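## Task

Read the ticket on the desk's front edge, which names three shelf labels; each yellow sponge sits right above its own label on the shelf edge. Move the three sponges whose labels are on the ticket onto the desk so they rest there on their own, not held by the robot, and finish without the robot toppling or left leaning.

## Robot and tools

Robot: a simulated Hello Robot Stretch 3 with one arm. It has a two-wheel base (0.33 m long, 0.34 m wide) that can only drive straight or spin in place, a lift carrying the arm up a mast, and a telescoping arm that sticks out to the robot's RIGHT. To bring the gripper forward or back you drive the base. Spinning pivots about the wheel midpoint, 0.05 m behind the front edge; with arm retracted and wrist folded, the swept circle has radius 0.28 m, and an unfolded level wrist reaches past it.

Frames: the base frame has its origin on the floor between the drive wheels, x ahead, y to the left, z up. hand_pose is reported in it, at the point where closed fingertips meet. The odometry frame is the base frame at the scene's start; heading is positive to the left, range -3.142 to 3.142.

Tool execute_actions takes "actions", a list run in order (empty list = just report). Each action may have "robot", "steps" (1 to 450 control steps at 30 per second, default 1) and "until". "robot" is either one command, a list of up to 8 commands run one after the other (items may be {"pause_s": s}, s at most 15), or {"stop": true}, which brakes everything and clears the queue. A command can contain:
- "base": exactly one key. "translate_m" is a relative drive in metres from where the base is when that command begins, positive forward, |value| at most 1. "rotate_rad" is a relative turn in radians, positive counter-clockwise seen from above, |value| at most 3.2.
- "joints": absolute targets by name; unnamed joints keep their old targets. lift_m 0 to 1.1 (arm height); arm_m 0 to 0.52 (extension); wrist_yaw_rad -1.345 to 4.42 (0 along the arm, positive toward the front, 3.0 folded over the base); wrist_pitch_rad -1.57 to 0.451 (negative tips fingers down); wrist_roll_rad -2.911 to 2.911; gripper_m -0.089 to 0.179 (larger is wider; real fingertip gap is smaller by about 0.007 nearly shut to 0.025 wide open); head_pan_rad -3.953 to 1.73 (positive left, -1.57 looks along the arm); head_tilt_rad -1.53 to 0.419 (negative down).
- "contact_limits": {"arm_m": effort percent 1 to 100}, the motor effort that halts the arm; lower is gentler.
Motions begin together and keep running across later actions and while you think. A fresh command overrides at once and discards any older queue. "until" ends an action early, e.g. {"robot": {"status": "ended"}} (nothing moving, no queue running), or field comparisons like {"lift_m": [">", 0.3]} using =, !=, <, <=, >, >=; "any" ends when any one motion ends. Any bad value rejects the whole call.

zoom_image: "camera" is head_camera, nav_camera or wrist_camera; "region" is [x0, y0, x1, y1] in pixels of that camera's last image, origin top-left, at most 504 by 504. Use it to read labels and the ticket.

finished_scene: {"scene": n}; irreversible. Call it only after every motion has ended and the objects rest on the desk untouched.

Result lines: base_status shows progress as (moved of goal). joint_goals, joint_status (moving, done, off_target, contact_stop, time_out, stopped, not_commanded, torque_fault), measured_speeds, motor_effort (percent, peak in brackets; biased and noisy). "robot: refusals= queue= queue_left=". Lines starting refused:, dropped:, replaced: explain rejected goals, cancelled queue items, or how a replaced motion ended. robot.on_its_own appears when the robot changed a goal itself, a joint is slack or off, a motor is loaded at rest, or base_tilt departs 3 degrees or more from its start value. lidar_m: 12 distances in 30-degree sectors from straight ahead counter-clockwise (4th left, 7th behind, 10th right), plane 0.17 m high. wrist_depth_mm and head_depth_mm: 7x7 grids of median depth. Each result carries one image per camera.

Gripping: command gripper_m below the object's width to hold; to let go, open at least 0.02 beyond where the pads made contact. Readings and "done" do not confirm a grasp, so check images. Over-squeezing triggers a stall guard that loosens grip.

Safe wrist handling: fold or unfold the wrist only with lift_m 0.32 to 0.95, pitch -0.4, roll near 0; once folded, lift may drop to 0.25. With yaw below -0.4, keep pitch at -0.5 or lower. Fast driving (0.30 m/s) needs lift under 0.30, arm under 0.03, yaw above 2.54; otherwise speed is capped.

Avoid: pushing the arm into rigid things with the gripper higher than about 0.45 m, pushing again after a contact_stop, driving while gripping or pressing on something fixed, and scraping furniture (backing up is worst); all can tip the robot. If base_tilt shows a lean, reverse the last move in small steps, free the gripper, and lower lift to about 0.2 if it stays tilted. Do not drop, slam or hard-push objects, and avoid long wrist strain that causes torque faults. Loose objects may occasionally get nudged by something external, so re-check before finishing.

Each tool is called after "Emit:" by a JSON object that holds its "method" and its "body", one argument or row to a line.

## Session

Emit:
{"method": "execute_actions", "body": {
  "actions": []
}}

Scene clock: 0.00 s.
robot.base_odometry: x=+0.000 y=+0.000 heading=+0.000 (m, m, rad; robot's odometry frame)
robot.turned_by_wheels: +0.000 (rad since the last result)
robot.turned_by_imu: +0.000 (rad since the last result)
robot.base_tilt: forward=-0.6 right=-0.3 (deg)
robot.lidar_m: 1.61 2.03 2.53 2.72 2.34 2.16 2.18 1.50 1.45 1.95 1.71 1.57
robot.head_depth_mm: 1415 1441 1467 1485 1502 1538 1553 / 1486 1509 1535 1569 1582 1619 1642 / 1559 1584 1620 1648 1675 1711 1724 / 1654 1684 1703 1737 1771 1804 1815 / 1751 1772 1810 1834 1853 1926 1883 / 1844 1878 1902 1960 2009 2040 1980 / 1926 2003 2064 2084 2130 2199 1999
robot.base_status: not_commanded
robot.joint_positions: lift_m=+0.503 arm_m=-0.001 wrist_yaw_rad=+2.939 wrist_pitch_rad=-0.456 wrist_roll_rad=-0.013 gripper_m=+0.037 head_pan_rad=-0.019 head_tilt_rad=+0.011
robot.joint_goals: lift_m=+0.503 arm_m=-0.001 wrist_yaw_rad=+2.939 wrist_pitch_rad=-0.456 wrist_roll_rad=-0.013 gripper_m=+0.037 head_pan_rad=-0.019 head_tilt_rad=+0.011
robot.joint_status: lift_m=not_commanded arm_m=not_commanded wrist_yaw_rad=not_commanded wrist_pitch_rad=not_commanded wrist_roll_rad=not_commanded gripper_m=not_commanded head_pan_rad=not_commanded head_tilt_rad=not_commanded
robot.measured_speeds: translate_m=+0.000 rotate_rad=+0.000 lift_m=+0.000 arm_m=+0.000 wrist_yaw_rad=+0.000 wrist_pitch_rad=+0.000 wrist_roll_rad=+0.000 head_pan_rad=+0.000 head_tilt_rad=+0.000
robot: refusals=0 queue=idle queue_left=0
robot.motor_effort: left_wheel=+1 right_wheel=-1 lift_m=+26 arm_m=-1 wrist_yaw_rad=+0 wrist_pitch_rad=+8 wrist_roll_rad=+0 gripper_m=-1 head_pan_rad=+0 head_tilt_rad=+3 (%)
robot.hand_pose: x=+0.0229 y=+0.0708 z=+0.5072 quat_wxyz=(+0.228, +0.697, +0.091, +0.674) (m; robot's base frame)
robot.wrist_depth_mm: - - - - - - - / - - - - - - - / - - - - - - - / - - - - - - - / 913 - 931 917 910 898 886 / 784 788 - 782 746 761 747 / 665 674 666 652 649 637 643
pictures: head_camera (sideways: a quarter turn clockwise sets it upright), nav_camera (sideways: a quarter turn counterclockwise sets it upright), wrist_camera
Images, in order (width x height): head_camera 896x504, nav_camera 672x504, wrist_camera 644x364.

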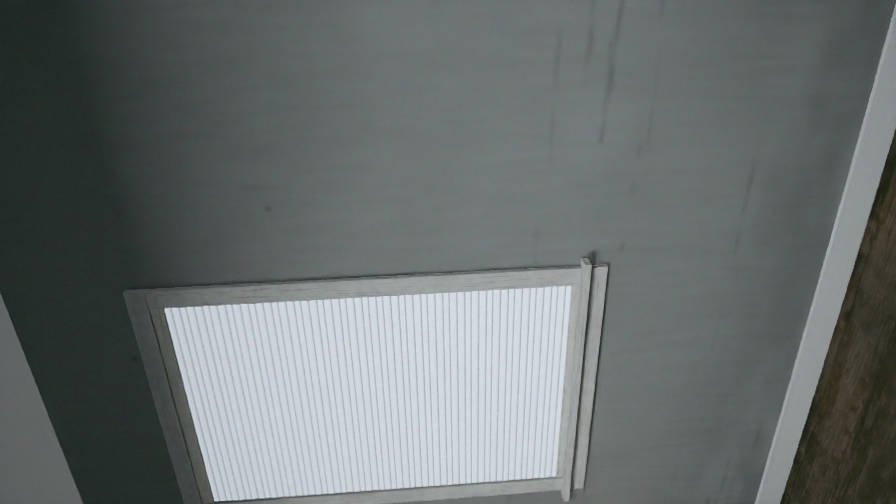

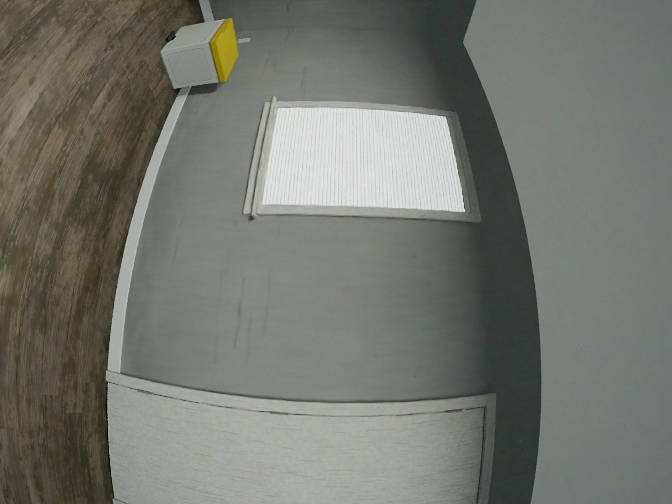

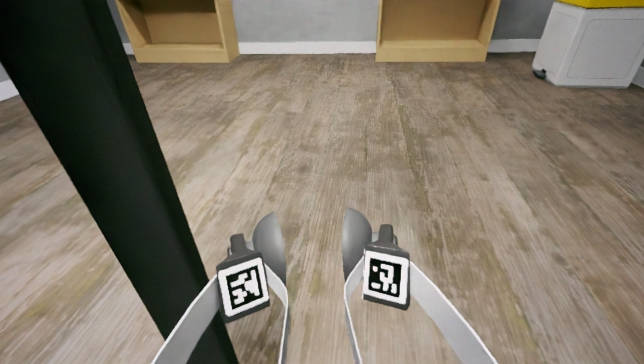

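Emit:
{"method": "execute_actions", "body": {
  "actions": [
    {"robot":{"joints":{"head_pan_rad":-1.9,"head_tilt_rad":-0.4}},"steps":200,"until":{"robot":{"status":"ended"}}}
  ]
}}

Scene clock: 9.80 s.
robot.base_odometry: x=+0.000 y=+0.000 heading=+0.000 (m, m, rad; robot's odometry frame)
robot.turned_by_wheels: +0.000 (rad since the last result)
robot.turned_by_imu: +0.000 (rad since the last result)
robot.base_tilt: forward=-0.6 right=-0.4 (deg)
robot.lidar_m: 1.61 2.02 2.53 2.72 2.34 2.16 2.18 1.50 1.45 1.95 1.71 1.57
robot.head_depth_mm: 1554 1704 1805 1300 1963 1547 1268 / 1575 1725 1851 1411 1871 1517 1285 / 1612 1749 1897 2104 2039 1582 1288 / 1617 1779 1946 2129 2053 1591 1303 / 1649 1794 1967 2179 2089 1609 1320 / 1661 1825 1995 2223 2118 1638 1324 / 1697 1843 2032 2282 2133 1651 1336
robot.base_status: not_commanded
robot.joint_positions: lift_m=+0.503 arm_m=-0.001 wrist_yaw_rad=+2.939 wrist_pitch_rad=-0.456 wrist_roll_rad=-0.013 gripper_m=+0.037 head_pan_rad=-1.893 head_tilt_rad=-0.395
robot.joint_goals: lift_m=+0.503 arm_m=-0.001 wrist_yaw_rad=+2.939 wrist_pitch_rad=-0.456 wrist_roll_rad=-0.013 gripper_m=+0.037 head_pan_rad=-1.900 head_tilt_rad=-0.400
robot.joint_status: lift_m=not_commanded arm_m=not_commanded wrist_yaw_rad=not_commanded wrist_pitch_rad=not_commanded wrist_roll_rad=not_commanded gripper_m=not_commanded head_pan_rad=done head_tilt_rad=done
robot.measured_speeds: translate_m=+0.000 rotate_rad=+0.000 lift_m=+0.000 arm_m=+0.000 wrist_yaw_rad=+0.000 wrist_pitch_rad=+0.000 wrist_roll_rad=+0.000 head_pan_rad=+0.000 head_tilt_rad=+0.000
robot: refusals=0 queue=done queue_left=0
robot.motor_effort: left_wheel=+0(1) right_wheel=+0(1) lift_m=+25(25) arm_m=+0(1) wrist_yaw_rad=+0(0) wrist_pitch_rad=+8(9) wrist_roll_rad=+0(0) gripper_m=+0(0) head_pan_rad=-5(48) head_tilt_rad=-3(37) (%)
robot.hand_pose: x=+0.0229 y=+0.0708 z=+0.5072 quat_wxyz=(+0.228, +0.697, +0.091, +0.674) (m; robot's base frame)
robot.wrist_depth_mm: - - - - - - - / - - - - - - - / - - - - - - - / - - - - - - - / 959 - 973 931 895 898 882 / 779 775 - 767 775 737 752 / 683 687 662 651 658 645 640
pictures: head_camera (sideways: a quarter turn clockwise sets it upright), nav_camera (sideways: a quarter turn counterclockwise sets it upright), wrist_camera
Images, in order (width x height): head_camera 896x504, nav_camera 672x504, wrist_camera 644x364.

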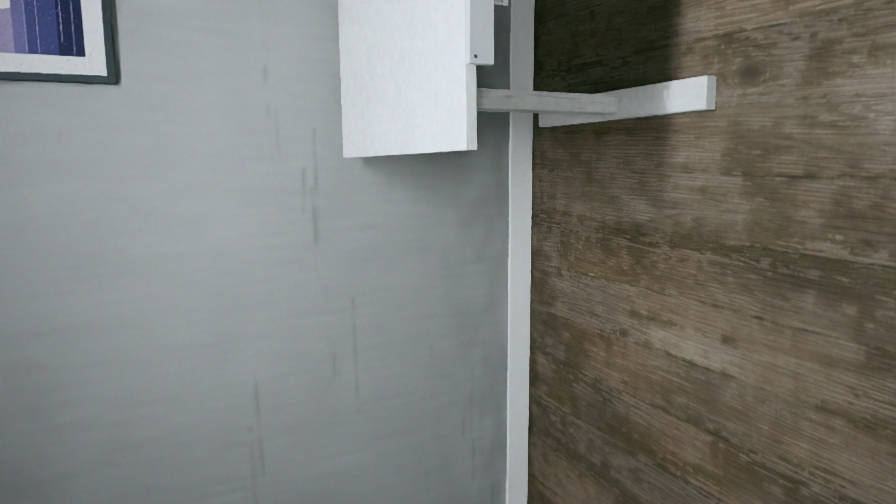

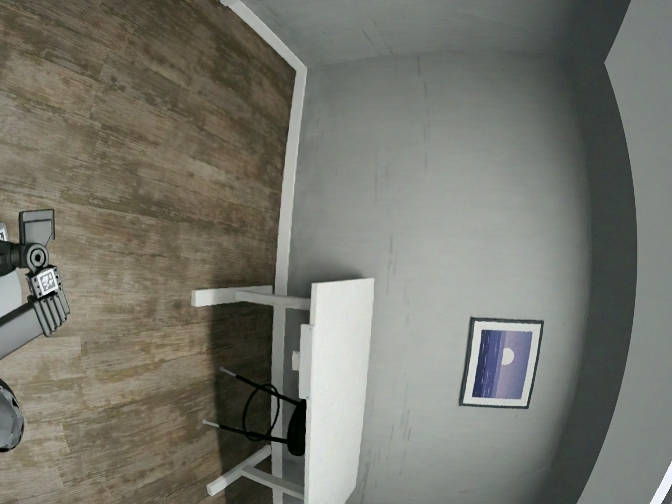

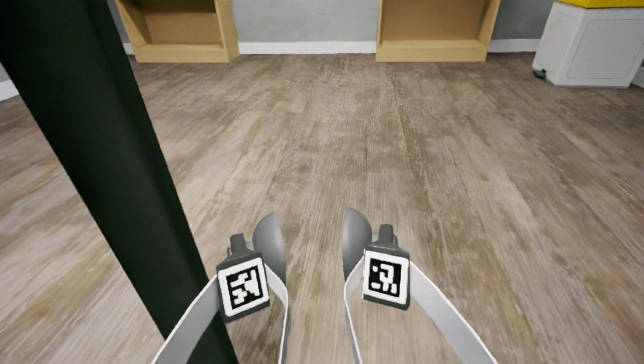

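Emit:
{"method": "execute_actions", "body": {
  "actions": [
    {"robot":{"joints":{"head_pan_rad":-2.45,"head_tilt_rad":-0.4}},"steps":200,"until":{"robot":{"status":"ended"}}}
  ]
}}

Scene clock: 23.20 s.
robot.base_odometry: x=+0.000 y=+0.000 heading=+0.000 (m, m, rad; robot's odometry frame)
robot.turned_by_wheels: +0.000 (rad since the last result)
robot.turned_by_imu: +0.000 (rad since the last result)
robot.base_tilt: forward=-0.6 right=-0.2 (deg)
robot.lidar_m: 1.61 2.02 2.53 2.72 2.33 2.15 2.19 1.50 1.45 1.95 1.71 1.57
robot.head_depth_mm: 2046 2230 1977 2349 1970 1540 1264 / 1949 2121 2035 2389 1933 1571 1282 / 1854 2016 2097 1645 2033 1578 1289 / 1779 1909 1988 1472 2071 1596 1302 / 1686 1835 1940 1383 2083 1603 1310 / 1620 1755 1868 1357 1953 1633 1325 / 1545 1682 1814 1551 2058 1656 1334
robot.base_status: not_commanded
robot.joint_positions: lift_m=+0.503 arm_m=-0.001 wrist_yaw_rad=+2.939 wrist_pitch_rad=-0.456 wrist_roll_rad=-0.013 gripper_m=+0.037 head_pan_rad=-2.443 head_tilt_rad=-0.395
robot.joint_goals: lift_m=+0.503 arm_m=-0.001 wrist_yaw_rad=+2.939 wrist_pitch_rad=-0.456 wrist_roll_rad=-0.013 gripper_m=+0.037 head_pan_rad=-2.450 head_tilt_rad=-0.400
robot.joint_status: lift_m=not_commanded arm_m=not_commanded wrist_yaw_rad=not_commanded wrist_pitch_rad=not_commanded wrist_roll_rad=not_commanded gripper_m=not_commanded head_pan_rad=done head_tilt_rad=done
robot.measured_speeds: translate_m=+0.000 rotate_rad=+0.000 lift_m=+0.000 arm_m=+0.000 wrist_yaw_rad=+0.000 wrist_pitch_rad=+0.000 wrist_roll_rad=+0.000 head_pan_rad=+0.000 head_tilt_rad=+0.000
robot: refusals=0 queue=done queue_left=0
robot.motor_effort: left_wheel=+0(0) right_wheel=-1(1) lift_m=+25(25) arm_m=-1(1) wrist_yaw_rad=+1(0) wrist_pitch_rad=+8(9) wrist_roll_rad=+0(0) gripper_m=-1(1) head_pan_rad=-4(48) head_tilt_rad=-3(2) (%)
robot.hand_pose: x=+0.0229 y=+0.0708 z=+0.5072 quat_wxyz=(+0.228, +0.697, +0.091, +0.674) (m; robot's base frame)
robot.wrist_depth_mm: - - - - - - - / - - - - - - - / - - - - - - - / - - - - - - - / 970 - 955 923 923 914 880 / 815 788 - 751 752 760 740 / 680 667 663 658 655 648 639
pictures: head_camera (sideways: a quarter turn clockwise sets it upright), nav_camera (sideways: a quarter turn counterclockwise sets it upright), wrist_camera
Images, in order (width x height): head_camera 896x504, nav_camera 672x504, wrist_camera 644x364.

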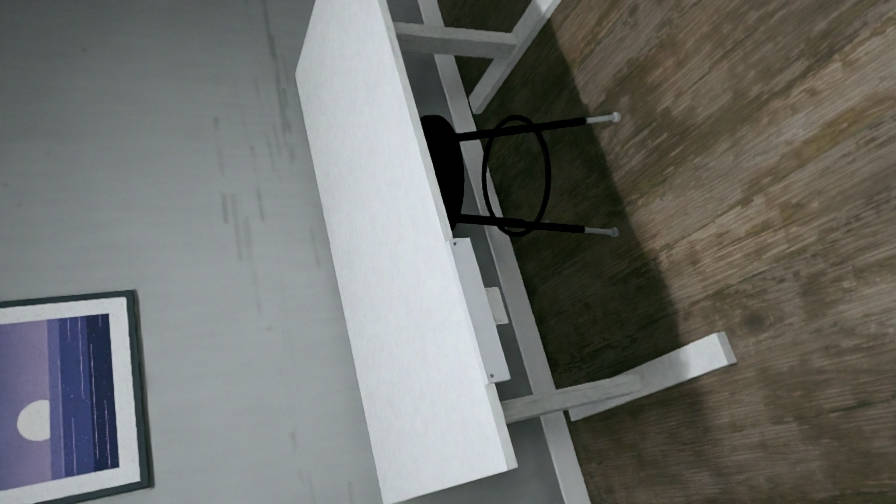

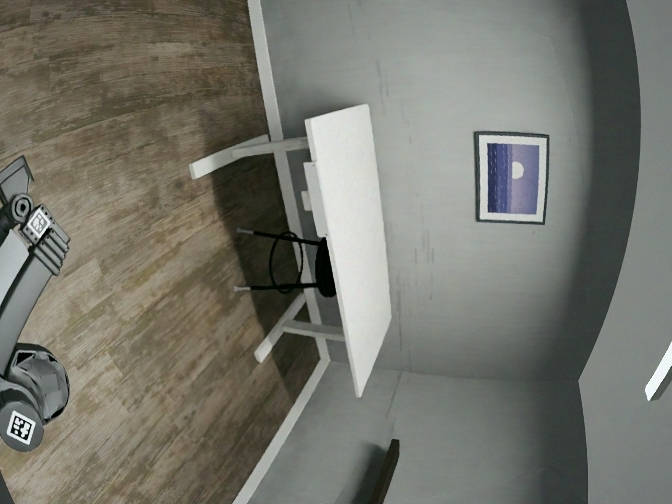

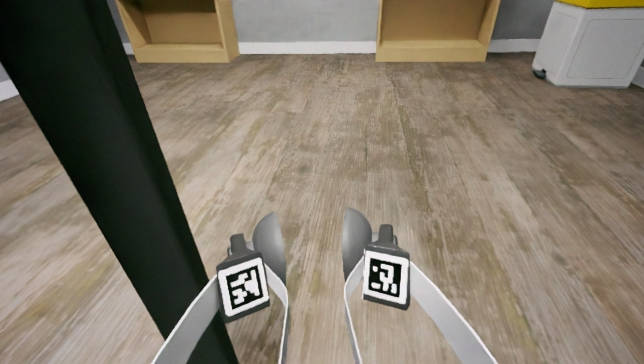

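Emit:
{"method": "execute_actions", "body": {
  "actions": [
    {"robot":[{"joints":{"lift_m":0.27,"wrist_pitch_rad":-0.4,"head_pan_rad":-1.57,"head_tilt_rad":-0.7}},{"base":{"rotate_rad":0.562}},{"base":{"translate_m":-0.561}},{"base":{"rotate_rad":-0.932}},{"joints":{"lift_m":0.42,"wrist_yaw_rad":0.0}},{"joints":{"wrist_pitch_rad":0.0}}],"steps":450,"until":{"robot":{"status":"ended"}}},
    {"steps":200,"until":{"robot":{"status":"ended"}}}
  ]
}}

Scene clock: 88.47 s.
robot.base_odometry: x=-0.475 y=-0.299 heading=-0.370 (m, m, rad; robot's odometry frame)
robot.turned_by_wheels: -0.370 (rad since the last result)
robot.turned_by_imu: -0.378 (rad since the last result)
robot.base_tilt: forward=-0.6 right=-0.2 (deg)
robot.lidar_m: 1.90 2.01 2.78 3.00 2.54 1.89 1.83 1.45 0.93 1.01 1.54 1.95
robot.head_depth_mm: 1223 1319 994 1305 1476 1274 1106 / 1238 1332 1013 853 1499 1285 1134 / 1243 1343 1027 865 1513 1279 1158 / 1253 1361 1045 880 1495 1308 1135 / 1259 1381 1067 916 1554 1317 1145 / 1258 1443 1608 1749 1573 1336 1148 / 1263 1466 1698 1894 1583 1343 1169
robot.base_status: done (rotate_rad -0.9319 of -0.9320)
robot.joint_positions: lift_m=+0.420 arm_m=-0.001 wrist_yaw_rad=+0.002 wrist_pitch_rad=-0.026 wrist_roll_rad=-0.013 gripper_m=+0.037 head_pan_rad=-1.577 head_tilt_rad=-0.692
robot.joint_goals: lift_m=+0.420 arm_m=-0.001 wrist_yaw_rad=+0.000 wrist_pitch_rad=+0.000 wrist_roll_rad=-0.013 gripper_m=+0.037 head_pan_rad=-1.570 head_tilt_rad=-0.700
robot.joint_status: lift_m=done arm_m=not_commanded wrist_yaw_rad=done wrist_pitch_rad=done wrist_roll_rad=not_commanded gripper_m=not_commanded head_pan_rad=done head_tilt_rad=done
robot.measured_speeds: translate_m=+0.000 rotate_rad=+0.000 lift_m=+0.000 arm_m=+0.000 wrist_yaw_rad=+0.000 wrist_pitch_rad=+0.000 wrist_roll_rad=+0.000 head_pan_rad=+0.000 head_tilt_rad=+0.000
robot: refusals=0 queue=done queue_left=0
robot.motor_effort: left_wheel=+2(9) right_wheel=-4(13) lift_m=+36(37) arm_m=-1(1) wrist_yaw_rad=-3(3) wrist_pitch_rad=+16(16) wrist_roll_rad=+0(0) gripper_m=-1(0) head_pan_rad=+5(51) head_tilt_rad=-5(34) (%)
robot.hand_pose: x=-0.0208 y=-0.3997 z=+0.5275 quat_wxyz=(+0.712, +0.010, -0.702, -0.009) (m; robot's base frame)
robot.wrist_depth_mm: - - 373 374 395 410 445 / - 575 583 396 709 732 737 / - - - - - 822 - / - - - - - - - / - - - - - - - / - - - - - - - / - 972 875 917 889 885 859
pictures: head_camera (sideways: a quarter turn clockwise sets it upright), nav_camera (sideways: a quarter turn counterclockwise sets it upright), wrist_camera
Images, in order (width x height): head_camera 896x504, nav_camera 672x504, wrist_camera 644x364.

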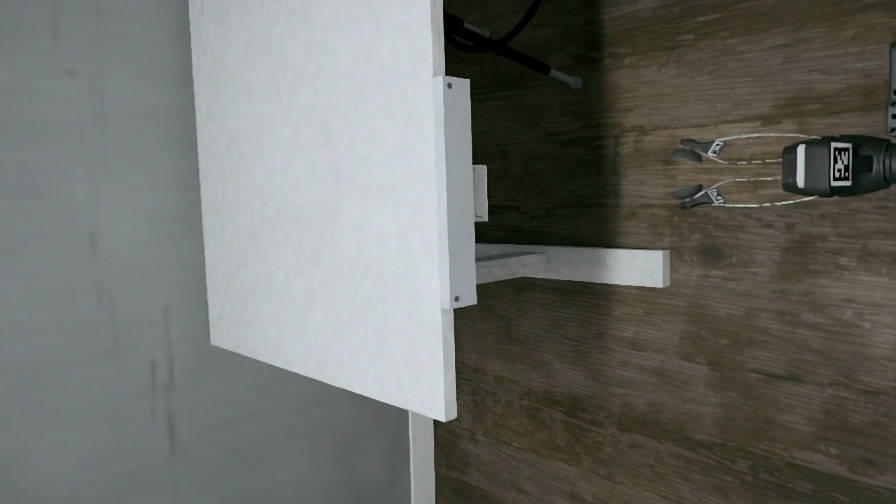

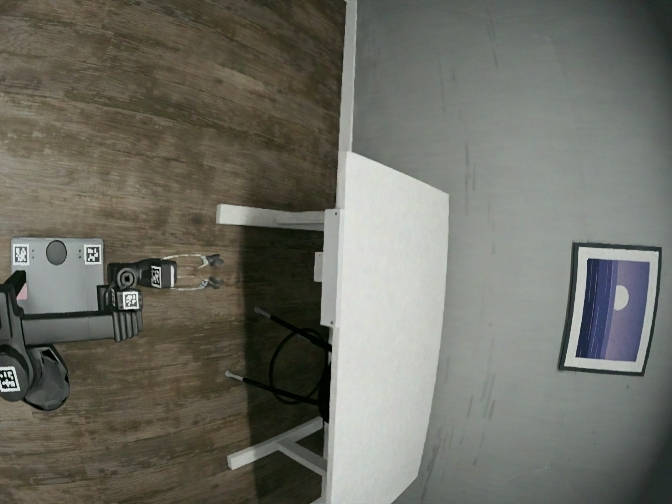

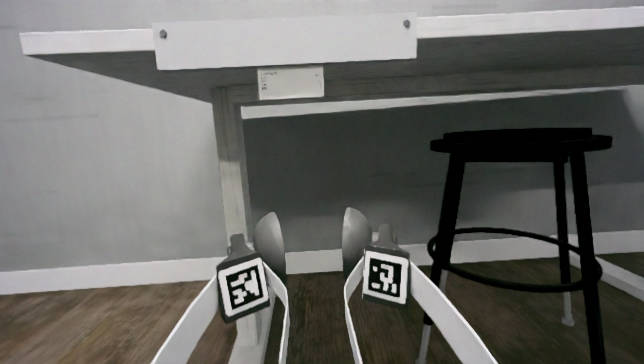

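Emit:
{"method": "execute_actions", "body": {
  "actions": [
    {"robot":{"base":{"translate_m":0.03},"joints":{"arm_m":0.21,"lift_m":0.455,"head_pan_rad":1.5,"head_tilt_rad":-0.3},"contact_limits":{"arm_m":15}},"steps":250,"until":{"robot":{"status":"ended"}}}
  ]
}}

Scene clock: 104.07 s.
robot.base_odometry: x=-0.447 y=-0.310 heading=-0.370 (m, m, rad; robot's odometry frame)
robot.turned_by_wheels: +0.000 (rad since the last result)
robot.turned_by_imu: +0.000 (rad since the last result)
robot.base_tilt: forward=-0.6 right=-0.3 (deg)
robot.lidar_m: 1.87 1.98 2.76 3.00 2.58 1.92 1.86 1.47 0.95 1.00 1.54 1.93
robot.head_depth_mm: 2726 2889 3122 3149 2214 1675 1346 / 2732 2897 3163 3158 2252 1700 1364 / 2771 2954 3178 3232 2286 1718 1371 / 2811 3001 3217 3420 2310 1743 1382 / 2810 3012 3279 3359 2358 1755 1391 / 2795 3029 3146 3185 2381 1770 1415 / 2793 2978 3176 3244 2421 1793 1453
robot.base_status: done (translate_m +0.0300 of +0.0300)
robot.joint_positions: lift_m=+0.455 arm_m=+0.210 wrist_yaw_rad=+0.001 wrist_pitch_rad=-0.025 wrist_roll_rad=-0.013 gripper_m=+0.037 head_pan_rad=+1.493 head_tilt_rad=-0.309
robot.joint_goals: lift_m=+0.455 arm_m=+0.210 wrist_yaw_rad=+0.000 wrist_pitch_rad=+0.000 wrist_roll_rad=-0.013 gripper_m=+0.037 head_pan_rad=+1.500 head_tilt_rad=-0.300
robot.joint_status: lift_m=done arm_m=done wrist_yaw_rad=done wrist_pitch_rad=done wrist_roll_rad=not_commanded gripper_m=not_commanded head_pan_rad=done head_tilt_rad=done
robot.measured_speeds: translate_m=+0.000 rotate_rad=+0.000 lift_m=+0.000 arm_m=+0.000 wrist_yaw_rad=+0.000 wrist_pitch_rad=+0.000 wrist_roll_rad=+0.000 head_pan_rad=+0.000 head_tilt_rad=+0.000
robot: refusals=0 queue=done queue_left=0
robot.motor_effort: left_wheel=+2(6) right_wheel=-4(6) lift_m=+36(37) arm_m=+2(4) wrist_yaw_rad=-1(2) wrist_pitch_rad=+14(15) wrist_roll_rad=+0(0) gripper_m=+0(0) head_pan_rad=+5(52) head_tilt_rad=+6(38) (%)
robot.contact_limits: arm_m 15 (drawing in: default 22, maximum 36; extending or still: default 29, maximum 48)
robot.hand_pose: x=-0.0212 y=-0.6102 z=+0.5629 quat_wxyz=(+0.712, +0.009, -0.702, -0.009) (m; robot's base frame)
robot.wrist_depth_mm: 164 166 168 171 173 176 199 / 345 367 384 184 400 519 528 / - - 553 - - - - / - - - - - 725 453 / - - - - - - - / - - - - - - - / - - 888 954 929 902 919
pictures: head_camera (sideways: a quarter turn clockwise sets it upright), nav_camera (sideways: a quarter turn counterclockwise sets it upright), wrist_camera
Images, in order (width x height): head_camera 896x504, nav_camera 672x504, wrist_camera 644x364.

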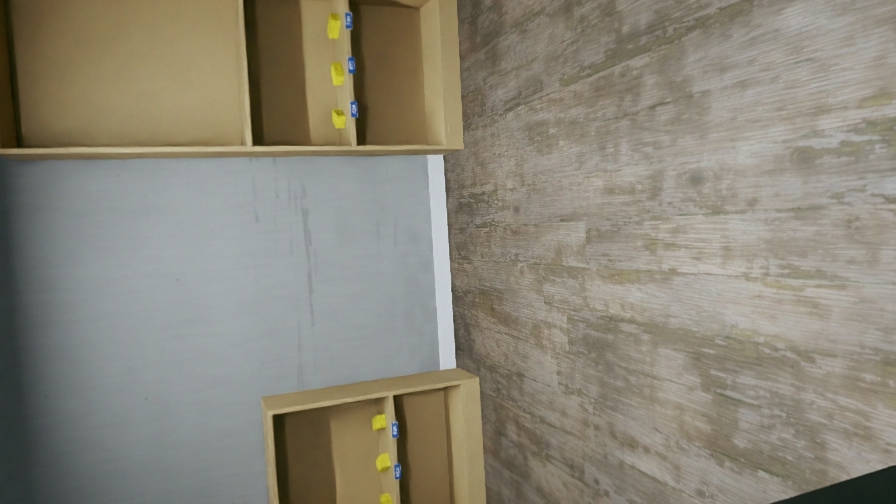

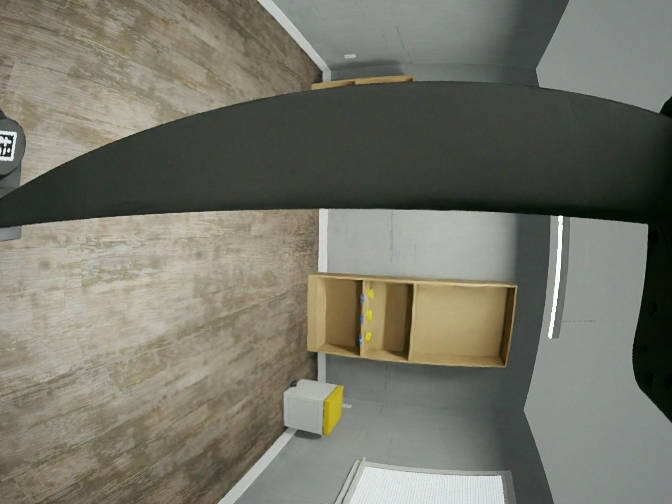

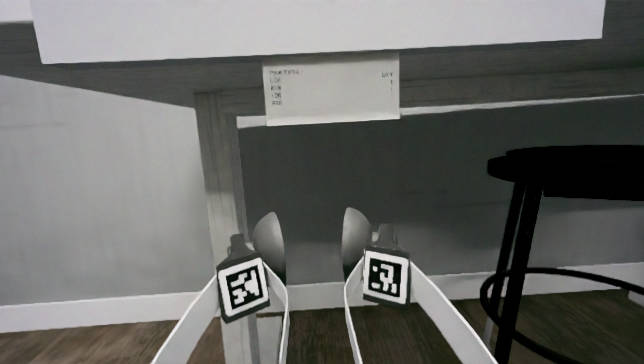

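Emit:
{"method": "execute_actions", "body": {
  "actions": [
    {"robot":[{"joints":{"lift_m":0.478}},{"joints":{"arm_m":0.275},"contact_limits":{"arm_m":15}}],"steps":250,"until":{"robot":{"status":"ended"}}}
  ]
}}

Scene clock: 114.30 s.
robot.base_odometry: x=-0.447 y=-0.310 heading=-0.370 (m, m, rad; robot's odometry frame)
robot.turned_by_wheels: +0.000 (rad since the last result)
robot.turned_by_imu: +0.000 (rad since the last result)
robot.base_tilt: forward=-0.6 right=-0.3 (deg)
robot.lidar_m: 1.87 1.97 2.76 3.00 2.57 1.92 1.86 1.47 0.95 1.00 1.54 1.92
robot.head_depth_mm: 2725 2948 3132 3132 2230 1676 1349 / 2772 2935 3131 3162 2252 1696 1360 / 2764 2948 3171 3191 2281 1714 1371 / 2767 2979 3261 3370 2312 1738 1380 / 2813 2987 3203 3362 2365 1745 1399 / 2799 3005 3166 3141 2412 1776 1402 / 2788 3003 3165 3258 2405 1787 1448
robot.base_status: done (translate_m +0.0300 of +0.0300)
robot.joint_positions: lift_m=+0.478 arm_m=+0.275 wrist_yaw_rad=+0.001 wrist_pitch_rad=-0.025 wrist_roll_rad=-0.013 gripper_m=+0.037 head_pan_rad=+1.493 head_tilt_rad=-0.309
robot.joint_goals: lift_m=+0.478 arm_m=+0.275 wrist_yaw_rad=+0.000 wrist_pitch_rad=+0.000 wrist_roll_rad=-0.013 gripper_m=+0.037 head_pan_rad=+1.500 head_tilt_rad=-0.300
robot.joint_status: lift_m=done arm_m=done wrist_yaw_rad=done wrist_pitch_rad=done wrist_roll_rad=not_commanded gripper_m=not_commanded head_pan_rad=done head_tilt_rad=done
robot.measured_speeds: translate_m=+0.000 rotate_rad=+0.000 lift_m=+0.000 arm_m=+0.000 wrist_yaw_rad=+0.000 wrist_pitch_rad=+0.000 wrist_roll_rad=+0.000 head_pan_rad=+0.000 head_tilt_rad=+0.000
robot: refusals=0 queue=done queue_left=0
robot.motor_effort: left_wheel=+2(2) right_wheel=-4(4) lift_m=+36(37) arm_m=+4(4) wrist_yaw_rad=+0(1) wrist_pitch_rad=+14(15) wrist_roll_rad=+0(0) gripper_m=+1(2) head_pan_rad=+5(5) head_tilt_rad=+6(6) (%)
robot.contact_limits: arm_m 15 (drawing in: default 22, maximum 36; extending or still: default 29, maximum 48)
robot.hand_pose: x=-0.0212 y=-0.6752 z=+0.5859 quat_wxyz=(+0.712, +0.009, -0.702, -0.009) (m; robot's base frame)
robot.wrist_depth_mm: 105 106 107 110 111 113 114 / 109 109 111 114 123 362 439 / 939 962 455 125 127 981 - / 956 990 492 - - - 447 / 971 - 499 - - - - / - - - - - - - / - - 896 966 968 802 924
pictures: head_camera (sideways: a quarter turn clockwise sets it upright), nav_camera (sideways: a quarter turn counterclockwise sets it upright), wrist_camera
Images, in order (width x height): head_camera 896x504, nav_camera 672x504, wrist_camera 644x364.

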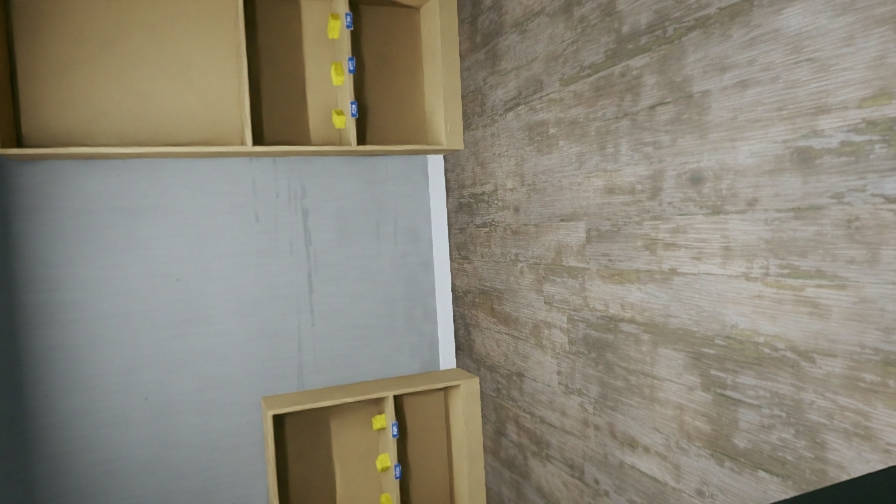

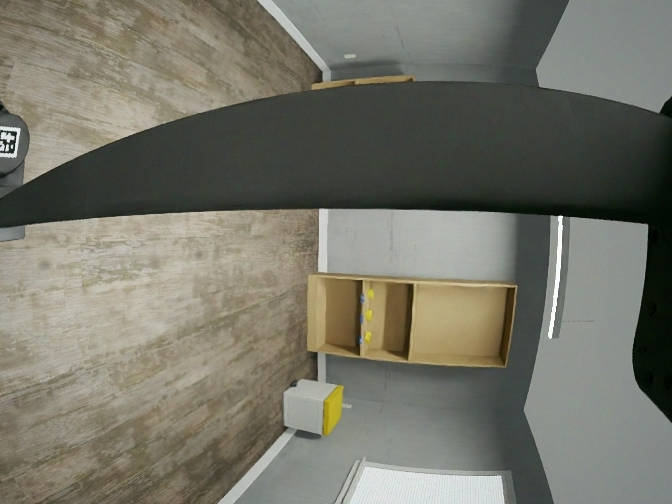

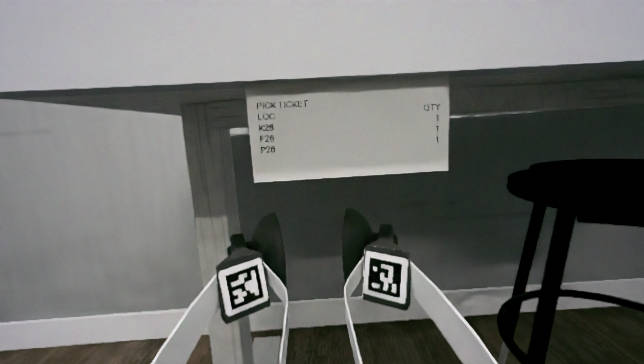

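Emit:
{"method": "zoom_image", "body": {
  "camera": "wrist_camera",
  "region": [240, 90, 340, 165]
}}

Region (240, 90, 340, 165) of wrist_camera's 644x364 image, scaled by 5.040; it fills the top 378 rows of this view, and the rest is white.

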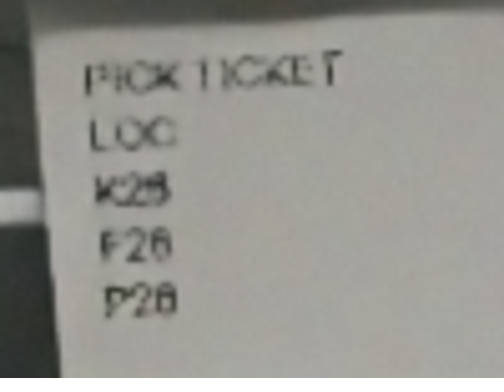

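Emit:
{"method": "execute_actions", "body": {
  "actions": [
    {"robot":[{"joints":{"arm_m":0.315,"lift_m":0.485},"contact_limits":{"arm_m":12}}],"steps":250,"until":{"robot":{"status":"ended"}}}
  ]
}}

Scene clock: 129.57 s.
robot.base_odometry: x=-0.447 y=-0.310 heading=-0.370 (m, m, rad; robot's odometry frame)
robot.turned_by_wheels: +0.000 (rad since the last result)
robot.turned_by_imu: +0.000 (rad since the last result)
robot.base_tilt: forward=-0.5 right=-0.2 (deg)
robot.lidar_m: 1.87 1.98 2.75 3.00 2.58 1.92 1.86 1.47 0.95 1.00 1.54 1.93
robot.head_depth_mm: 2721 2913 3076 3127 2219 1674 1349 / 2783 2926 3201 3158 2273 1696 1354 / 2757 2966 3154 3211 2294 1703 1373 / 2796 3011 3179 3357 2322 1747 1388 / 2820 3037 3290 3391 2357 1752 1397 / 2805 3001 3166 3183 2389 1775 1408 / 2804 3015 3196 3263 2407 1781 1455
robot.base_status: done (translate_m +0.0300 of +0.0300)
robot.joint_positions: lift_m=+0.485 arm_m=+0.315 wrist_yaw_rad=+0.001 wrist_pitch_rad=-0.025 wrist_roll_rad=-0.013 gripper_m=+0.037 head_pan_rad=+1.493 head_tilt_rad=-0.309
robot.joint_goals: lift_m=+0.485 arm_m=+0.315 wrist_yaw_rad=+0.000 wrist_pitch_rad=+0.000 wrist_roll_rad=-0.013 gripper_m=+0.037 head_pan_rad=+1.500 head_tilt_rad=-0.300
robot.joint_status: lift_m=done arm_m=done wrist_yaw_rad=done wrist_pitch_rad=done wrist_roll_rad=not_commanded gripper_m=not_commanded head_pan_rad=done head_tilt_rad=done
robot.measured_speeds: translate_m=+0.000 rotate_rad=+0.000 lift_m=+0.000 arm_m=+0.000 wrist_yaw_rad=+0.000 wrist_pitch_rad=+0.000 wrist_roll_rad=+0.000 head_pan_rad=+0.000 head_tilt_rad=+0.000
robot: refusals=0 queue=done queue_left=0
robot.motor_effort: left_wheel=+2(2) right_wheel=-4(4) lift_m=+35(36) arm_m=+3(3) wrist_yaw_rad=-2(1) wrist_pitch_rad=+15(15) wrist_roll_rad=+0(0) gripper_m=+0(1) head_pan_rad=+6(4) head_tilt_rad=+6(6) (%)
robot.contact_limits: arm_m 12 (drawing in: default 22, maximum 36; extending or still: default 29, maximum 48)
robot.hand_pose: x=-0.0212 y=-0.7152 z=+0.5929 quat_wxyz=(+0.712, +0.009, -0.702, -0.009) (m; robot's base frame)
robot.wrist_depth_mm: - 70 71 72 73 74 75 / - 71 73 74 77 85 367 / 890 904 84 85 86 88 909 / 921 941 87 87 88 90 458 / 949 969 444 - 983 - 416 / 978 998 - 993 - - - / 992 - 546 - 994 963 906
pictures: head_camera (sideways: a quarter turn clockwise sets it upright), nav_camera (sideways: a quarter turn counterclockwise sets it upright), wrist_camera
Images, in order (width x height): head_camera 896x504, nav_camera 672x504, wrist_camera 644x364.

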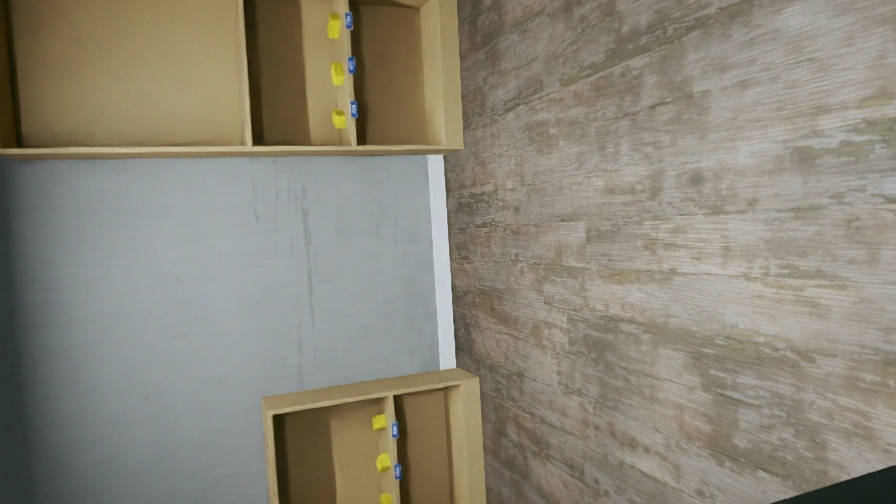

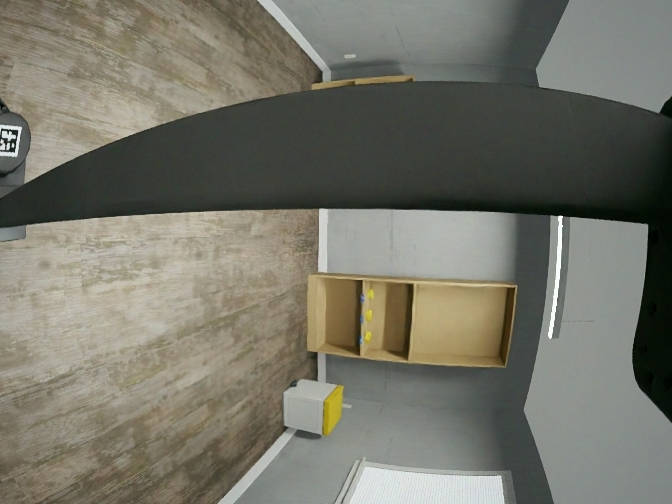

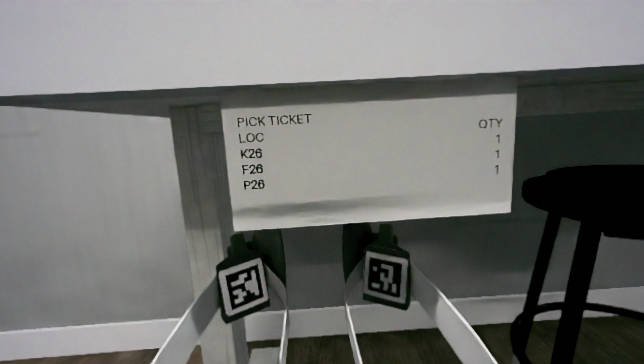

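Emit:
{"method": "zoom_image", "body": {
  "camera": "wrist_camera",
  "region": [225, 105, 335, 200]
}}

Emit:
{"method": "zoom_image", "body": {
  "camera": "head_camera",
  "region": [310, 0, 380, 140]
}}

Region (225, 105, 335, 200) of wrist_camera's 644x364 image, scaled by 4.582; it fills the top 435 rows of this view, and the rest is white.

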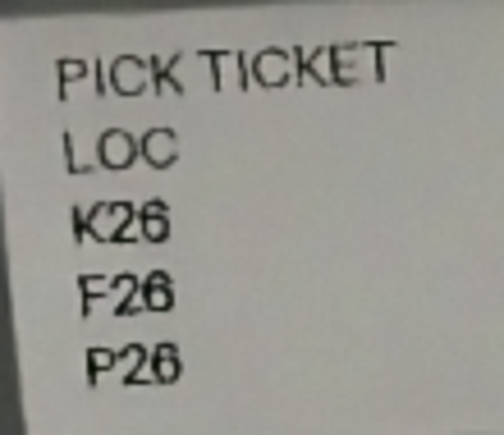

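Region (310, 0, 380, 140) of head_camera's 896x504 image, scaled by 3.600, with more detail than that image has.

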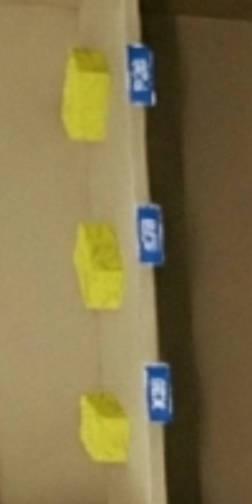

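Emit:
{"method": "execute_actions", "body": {
  "actions": [
    {"robot":[{"joints":{"arm_m":0.0,"head_pan_rad":0.0,"head_tilt_rad":-0.4}},{"joints":{"wrist_pitch_rad":-0.4,"wrist_yaw_rad":2.65,"lift_m":0.36,"gripper_m":0.08},"base":{"rotate_rad":1.237}},{"joints":{"lift_m":0.27}},{"base":{"translate_m":1.0}},{"base":{"translate_m":1.0}},{"base":{"translate_m":0.519}},{"base":{"rotate_rad":1.905},"joints":{"head_pan_rad":-1.57,"head_tilt_rad":-0.75}},{"joints":{"lift_m":0.5,"wrist_yaw_rad":0.0}}],"steps":450,"until":{"robot":{"status":"ended"}}},
    {"steps":450,"until":{"robot":{"status":"ended"}}},
    {"steps":450,"until":{"robot":{"status":"ended"}}},
    {"robot":{"joints":{"wrist_pitch_rad":0.0,"gripper_m":0.14}},"steps":100,"until":{"robot":{"status":"ended"}}}
  ]
}}

Scene clock: 223.33 s.
robot.base_odometry: x=+1.183 y=+1.611 heading=+2.772 (m, m, rad; robot's odometry frame)
robot.turned_by_wheels: +3.142 (rad since the last result)
robot.turned_by_imu: +3.192 (rad since the last result)
robot.base_tilt: forward=-0.6 right=-0.3 (deg)
robot.lidar_m: 2.61 2.74 3.41 3.43 1.57 1.17 0.67 0.72 0.71 0.84 0.66 1.28
robot.head_depth_mm: 648 789 925 922 1293 1219 1129 / 661 564 938 929 1308 1228 1141 / 671 575 952 931 1327 1245 1105 / 677 589 957 973 1337 1255 1120 / 685 606 974 963 1295 1258 1130 / 700 620 933 943 1419 1307 1141 / 681 638 744 1272 1495 1321 1151
robot.base_status: done (rotate_rad +1.9049 of +1.9050)
robot.joint_positions: lift_m=+0.500 arm_m=+0.000 wrist_yaw_rad=+0.002 wrist_pitch_rad=-0.026 wrist_roll_rad=-0.013 gripper_m=+0.140 head_pan_rad=-1.563 head_tilt_rad=-0.741
robot.joint_goals: lift_m=+0.500 arm_m=+0.000 wrist_yaw_rad=+0.000 wrist_pitch_rad=+0.000 wrist_roll_rad=-0.013 gripper_m=+0.140 head_pan_rad=-1.570 head_tilt_rad=-0.750
robot.joint_status: lift_m=done arm_m=done wrist_yaw_rad=done wrist_pitch_rad=done wrist_roll_rad=not_commanded gripper_m=done head_pan_rad=done head_tilt_rad=done
robot.measured_speeds: translate_m=+0.000 rotate_rad=+0.000 lift_m=+0.000 arm_m=+0.000 wrist_yaw_rad=+0.000 wrist_pitch_rad=+0.000 wrist_roll_rad=+0.000 head_pan_rad=+0.000 head_tilt_rad=+0.000
robot: refusals=0 queue=done queue_left=0
robot.motor_effort: left_wheel=-2(9) right_wheel=+2(14) lift_m=+35(37) arm_m=-4(3) wrist_yaw_rad=-2(4) wrist_pitch_rad=+15(15) wrist_roll_rad=+0(0) gripper_m=+1(81) head_pan_rad=-4(50) head_tilt_rad=-6(37) (%)
robot.hand_pose: x=-0.0209 y=-0.4008 z=+0.6075 quat_wxyz=(+0.712, +0.010, -0.702, -0.009) (m; robot's base frame)
robot.wrist_depth_mm: 425 567 563 558 557 561 470 / 419 570 561 582 573 570 474 / 417 576 592 596 594 598 478 / 409 534 483 447 481 448 420 / 366 354 366 354 627 342 446 / 396 - 639 639 651 - 494 / 388 562 686 677 675 672 468
pictures: head_camera (sideways: a quarter turn clockwise sets it upright), nav_camera (sideways: a quarter turn counterclockwise sets it upright), wrist_camera
Images, in order (width x height): head_camera 896x504, nav_camera 672x504, wrist_camera 644x364.

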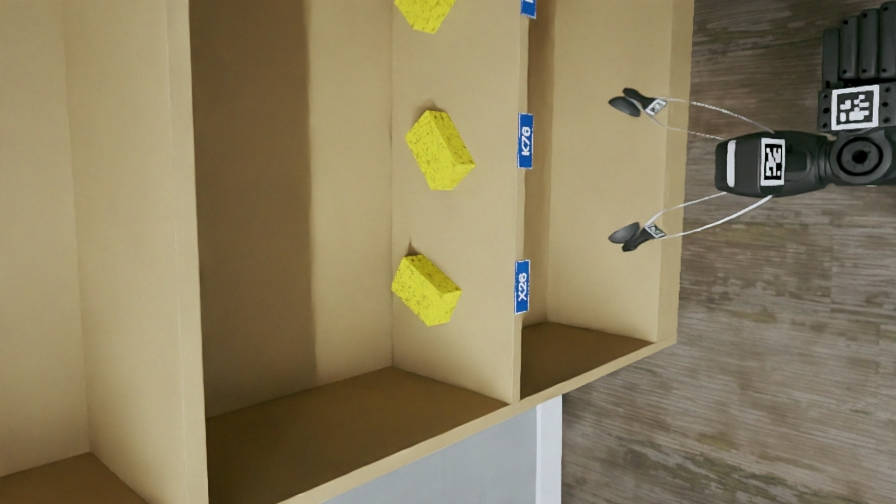

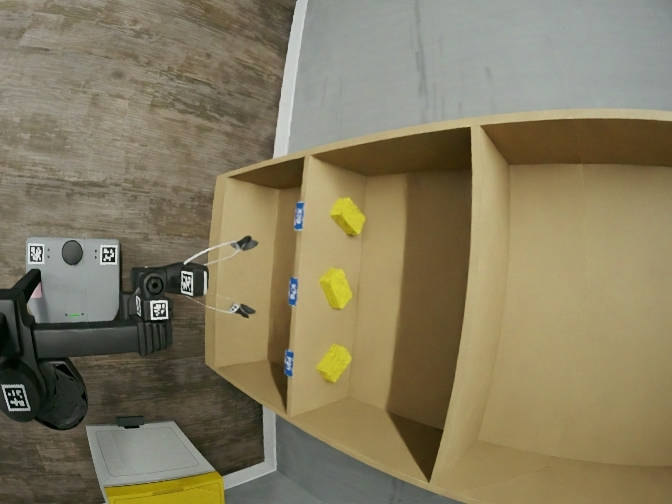

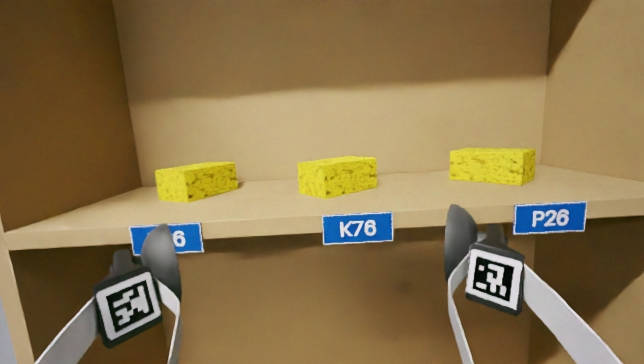

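Emit:
{"method": "zoom_image", "body": {
  "camera": "wrist_camera",
  "region": [430, 130, 610, 250]
}}

Region (430, 130, 610, 250) of wrist_camera's 644x364 image, scaled by 2.800.

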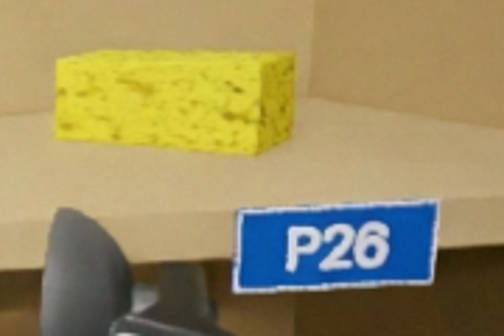

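Emit:
{"method": "execute_actions", "body": {
  "actions": [
    {"robot":[{"base":{"translate_m":-0.20},"joints":{"wrist_yaw_rad":-0.3,"gripper_m":0.17,"lift_m":0.51}},{"joints":{"arm_m":0.17},"contact_limits":{"arm_m":15}}],"steps":300,"until":{"robot":{"status":"ended"}}}
  ]
}}

Scene clock: 273.57 s.
robot.base_odometry: x=+1.370 y=+1.538 heading=+2.772 (m, m, rad; robot's odometry frame)
robot.turned_by_wheels: +0.000 (rad since the last result)
robot.turned_by_imu: -0.002 (rad since the last result)
robot.base_tilt: forward=-0.7 right=-0.3 (deg)
robot.lidar_m: 2.55 2.95 3.48 3.36 1.30 0.97 0.47 0.51 0.61 0.83 0.78 1.27
robot.head_depth_mm: 644 548 895 912 1090 1239 1106 / 656 562 925 917 1325 - 1101 / 662 576 939 959 1338 1222 1114 / 667 589 948 944 1342 1253 1122 / 677 604 959 963 1354 1270 1132 / 692 617 969 979 1343 1280 1141 / 699 602 985 1013 1205 1309 1149
robot.base_status: done (translate_m -0.2000 of -0.2000)
robot.joint_positions: lift_m=+0.510 arm_m=+0.170 wrist_yaw_rad=-0.299 wrist_pitch_rad=-0.024 wrist_roll_rad=-0.013 gripper_m=+0.170 head_pan_rad=-1.563 head_tilt_rad=-0.741
robot.joint_goals: lift_m=+0.510 arm_m=+0.170 wrist_yaw_rad=-0.300 wrist_pitch_rad=+0.000 wrist_roll_rad=-0.013 gripper_m=+0.170 head_pan_rad=-1.570 head_tilt_rad=-0.750
robot.joint_status: lift_m=done arm_m=done wrist_yaw_rad=done wrist_pitch_rad=done wrist_roll_rad=not_commanded gripper_m=done head_pan_rad=done head_tilt_rad=done
robot.measured_speeds: translate_m=+0.000 rotate_rad=+0.000 lift_m=+0.000 arm_m=+0.000 wrist_yaw_rad=+0.000 wrist_pitch_rad=+0.000 wrist_roll_rad=+0.000 head_pan_rad=+0.000 head_tilt_rad=+0.000
robot: refusals=0 queue=done queue_left=0
robot.motor_effort: left_wheel=-1(6) right_wheel=+3(3) lift_m=+36(35) arm_m=+3(2) wrist_yaw_rad=-1(4) wrist_pitch_rad=+15(15) wrist_roll_rad=+0(0) gripper_m=-1(83) head_pan_rad=-4(4) head_tilt_rad=-6(6) (%)
robot.contact_limits: arm_m 15 (drawing in: default 22, maximum 36; extending or still: default 29, maximum 48)
robot.hand_pose: x=-0.0967 y=-0.5589 z=+0.6179 quat_wxyz=(+0.703, -0.096, -0.696, -0.115) (m; robot's base frame)
robot.wrist_depth_mm: 330 357 383 419 314 216 666 / 337 362 390 426 323 220 692 / 343 368 399 438 333 225 712 / 351 379 402 436 344 229 735 / 351 356 286 280 292 232 750 / 234 222 217 211 201 211 771 / - 163 164 175 332 250 789
pictures: head_camera (sideways: a quarter turn clockwise sets it upright), nav_camera (sideways: a quarter turn counterclockwise sets it upright), wrist_camera
Images, in order (width x height): head_camera 896x504, nav_camera 672x504, wrist_camera 644x364.

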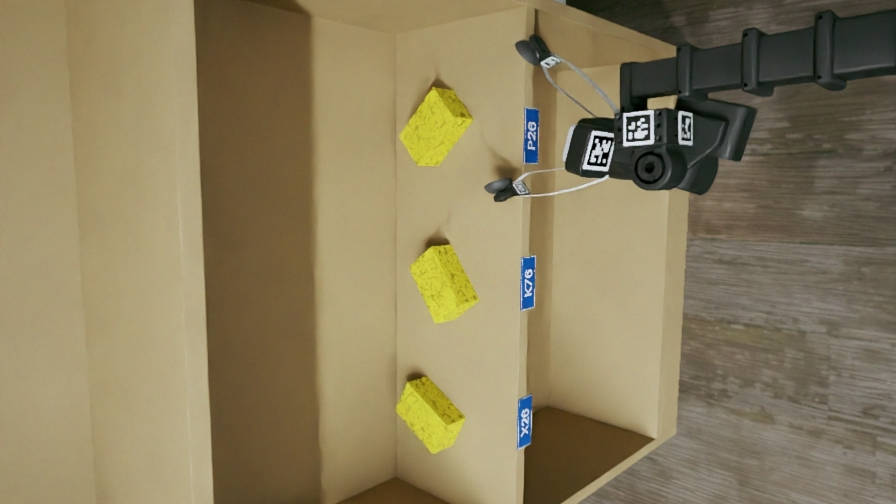

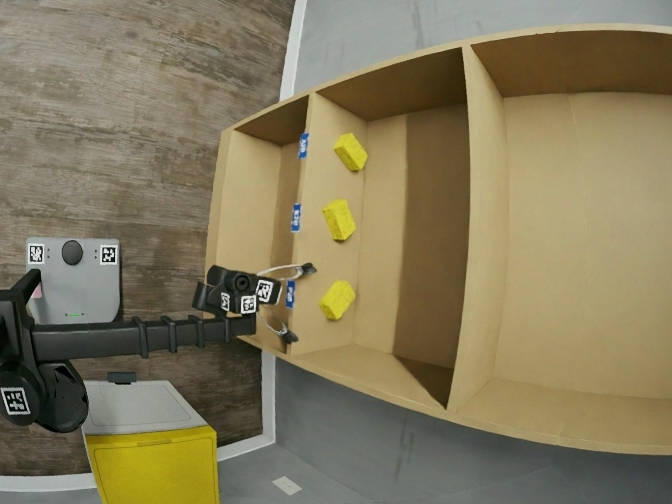

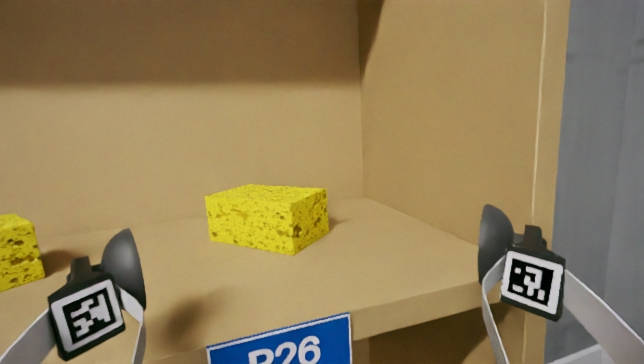

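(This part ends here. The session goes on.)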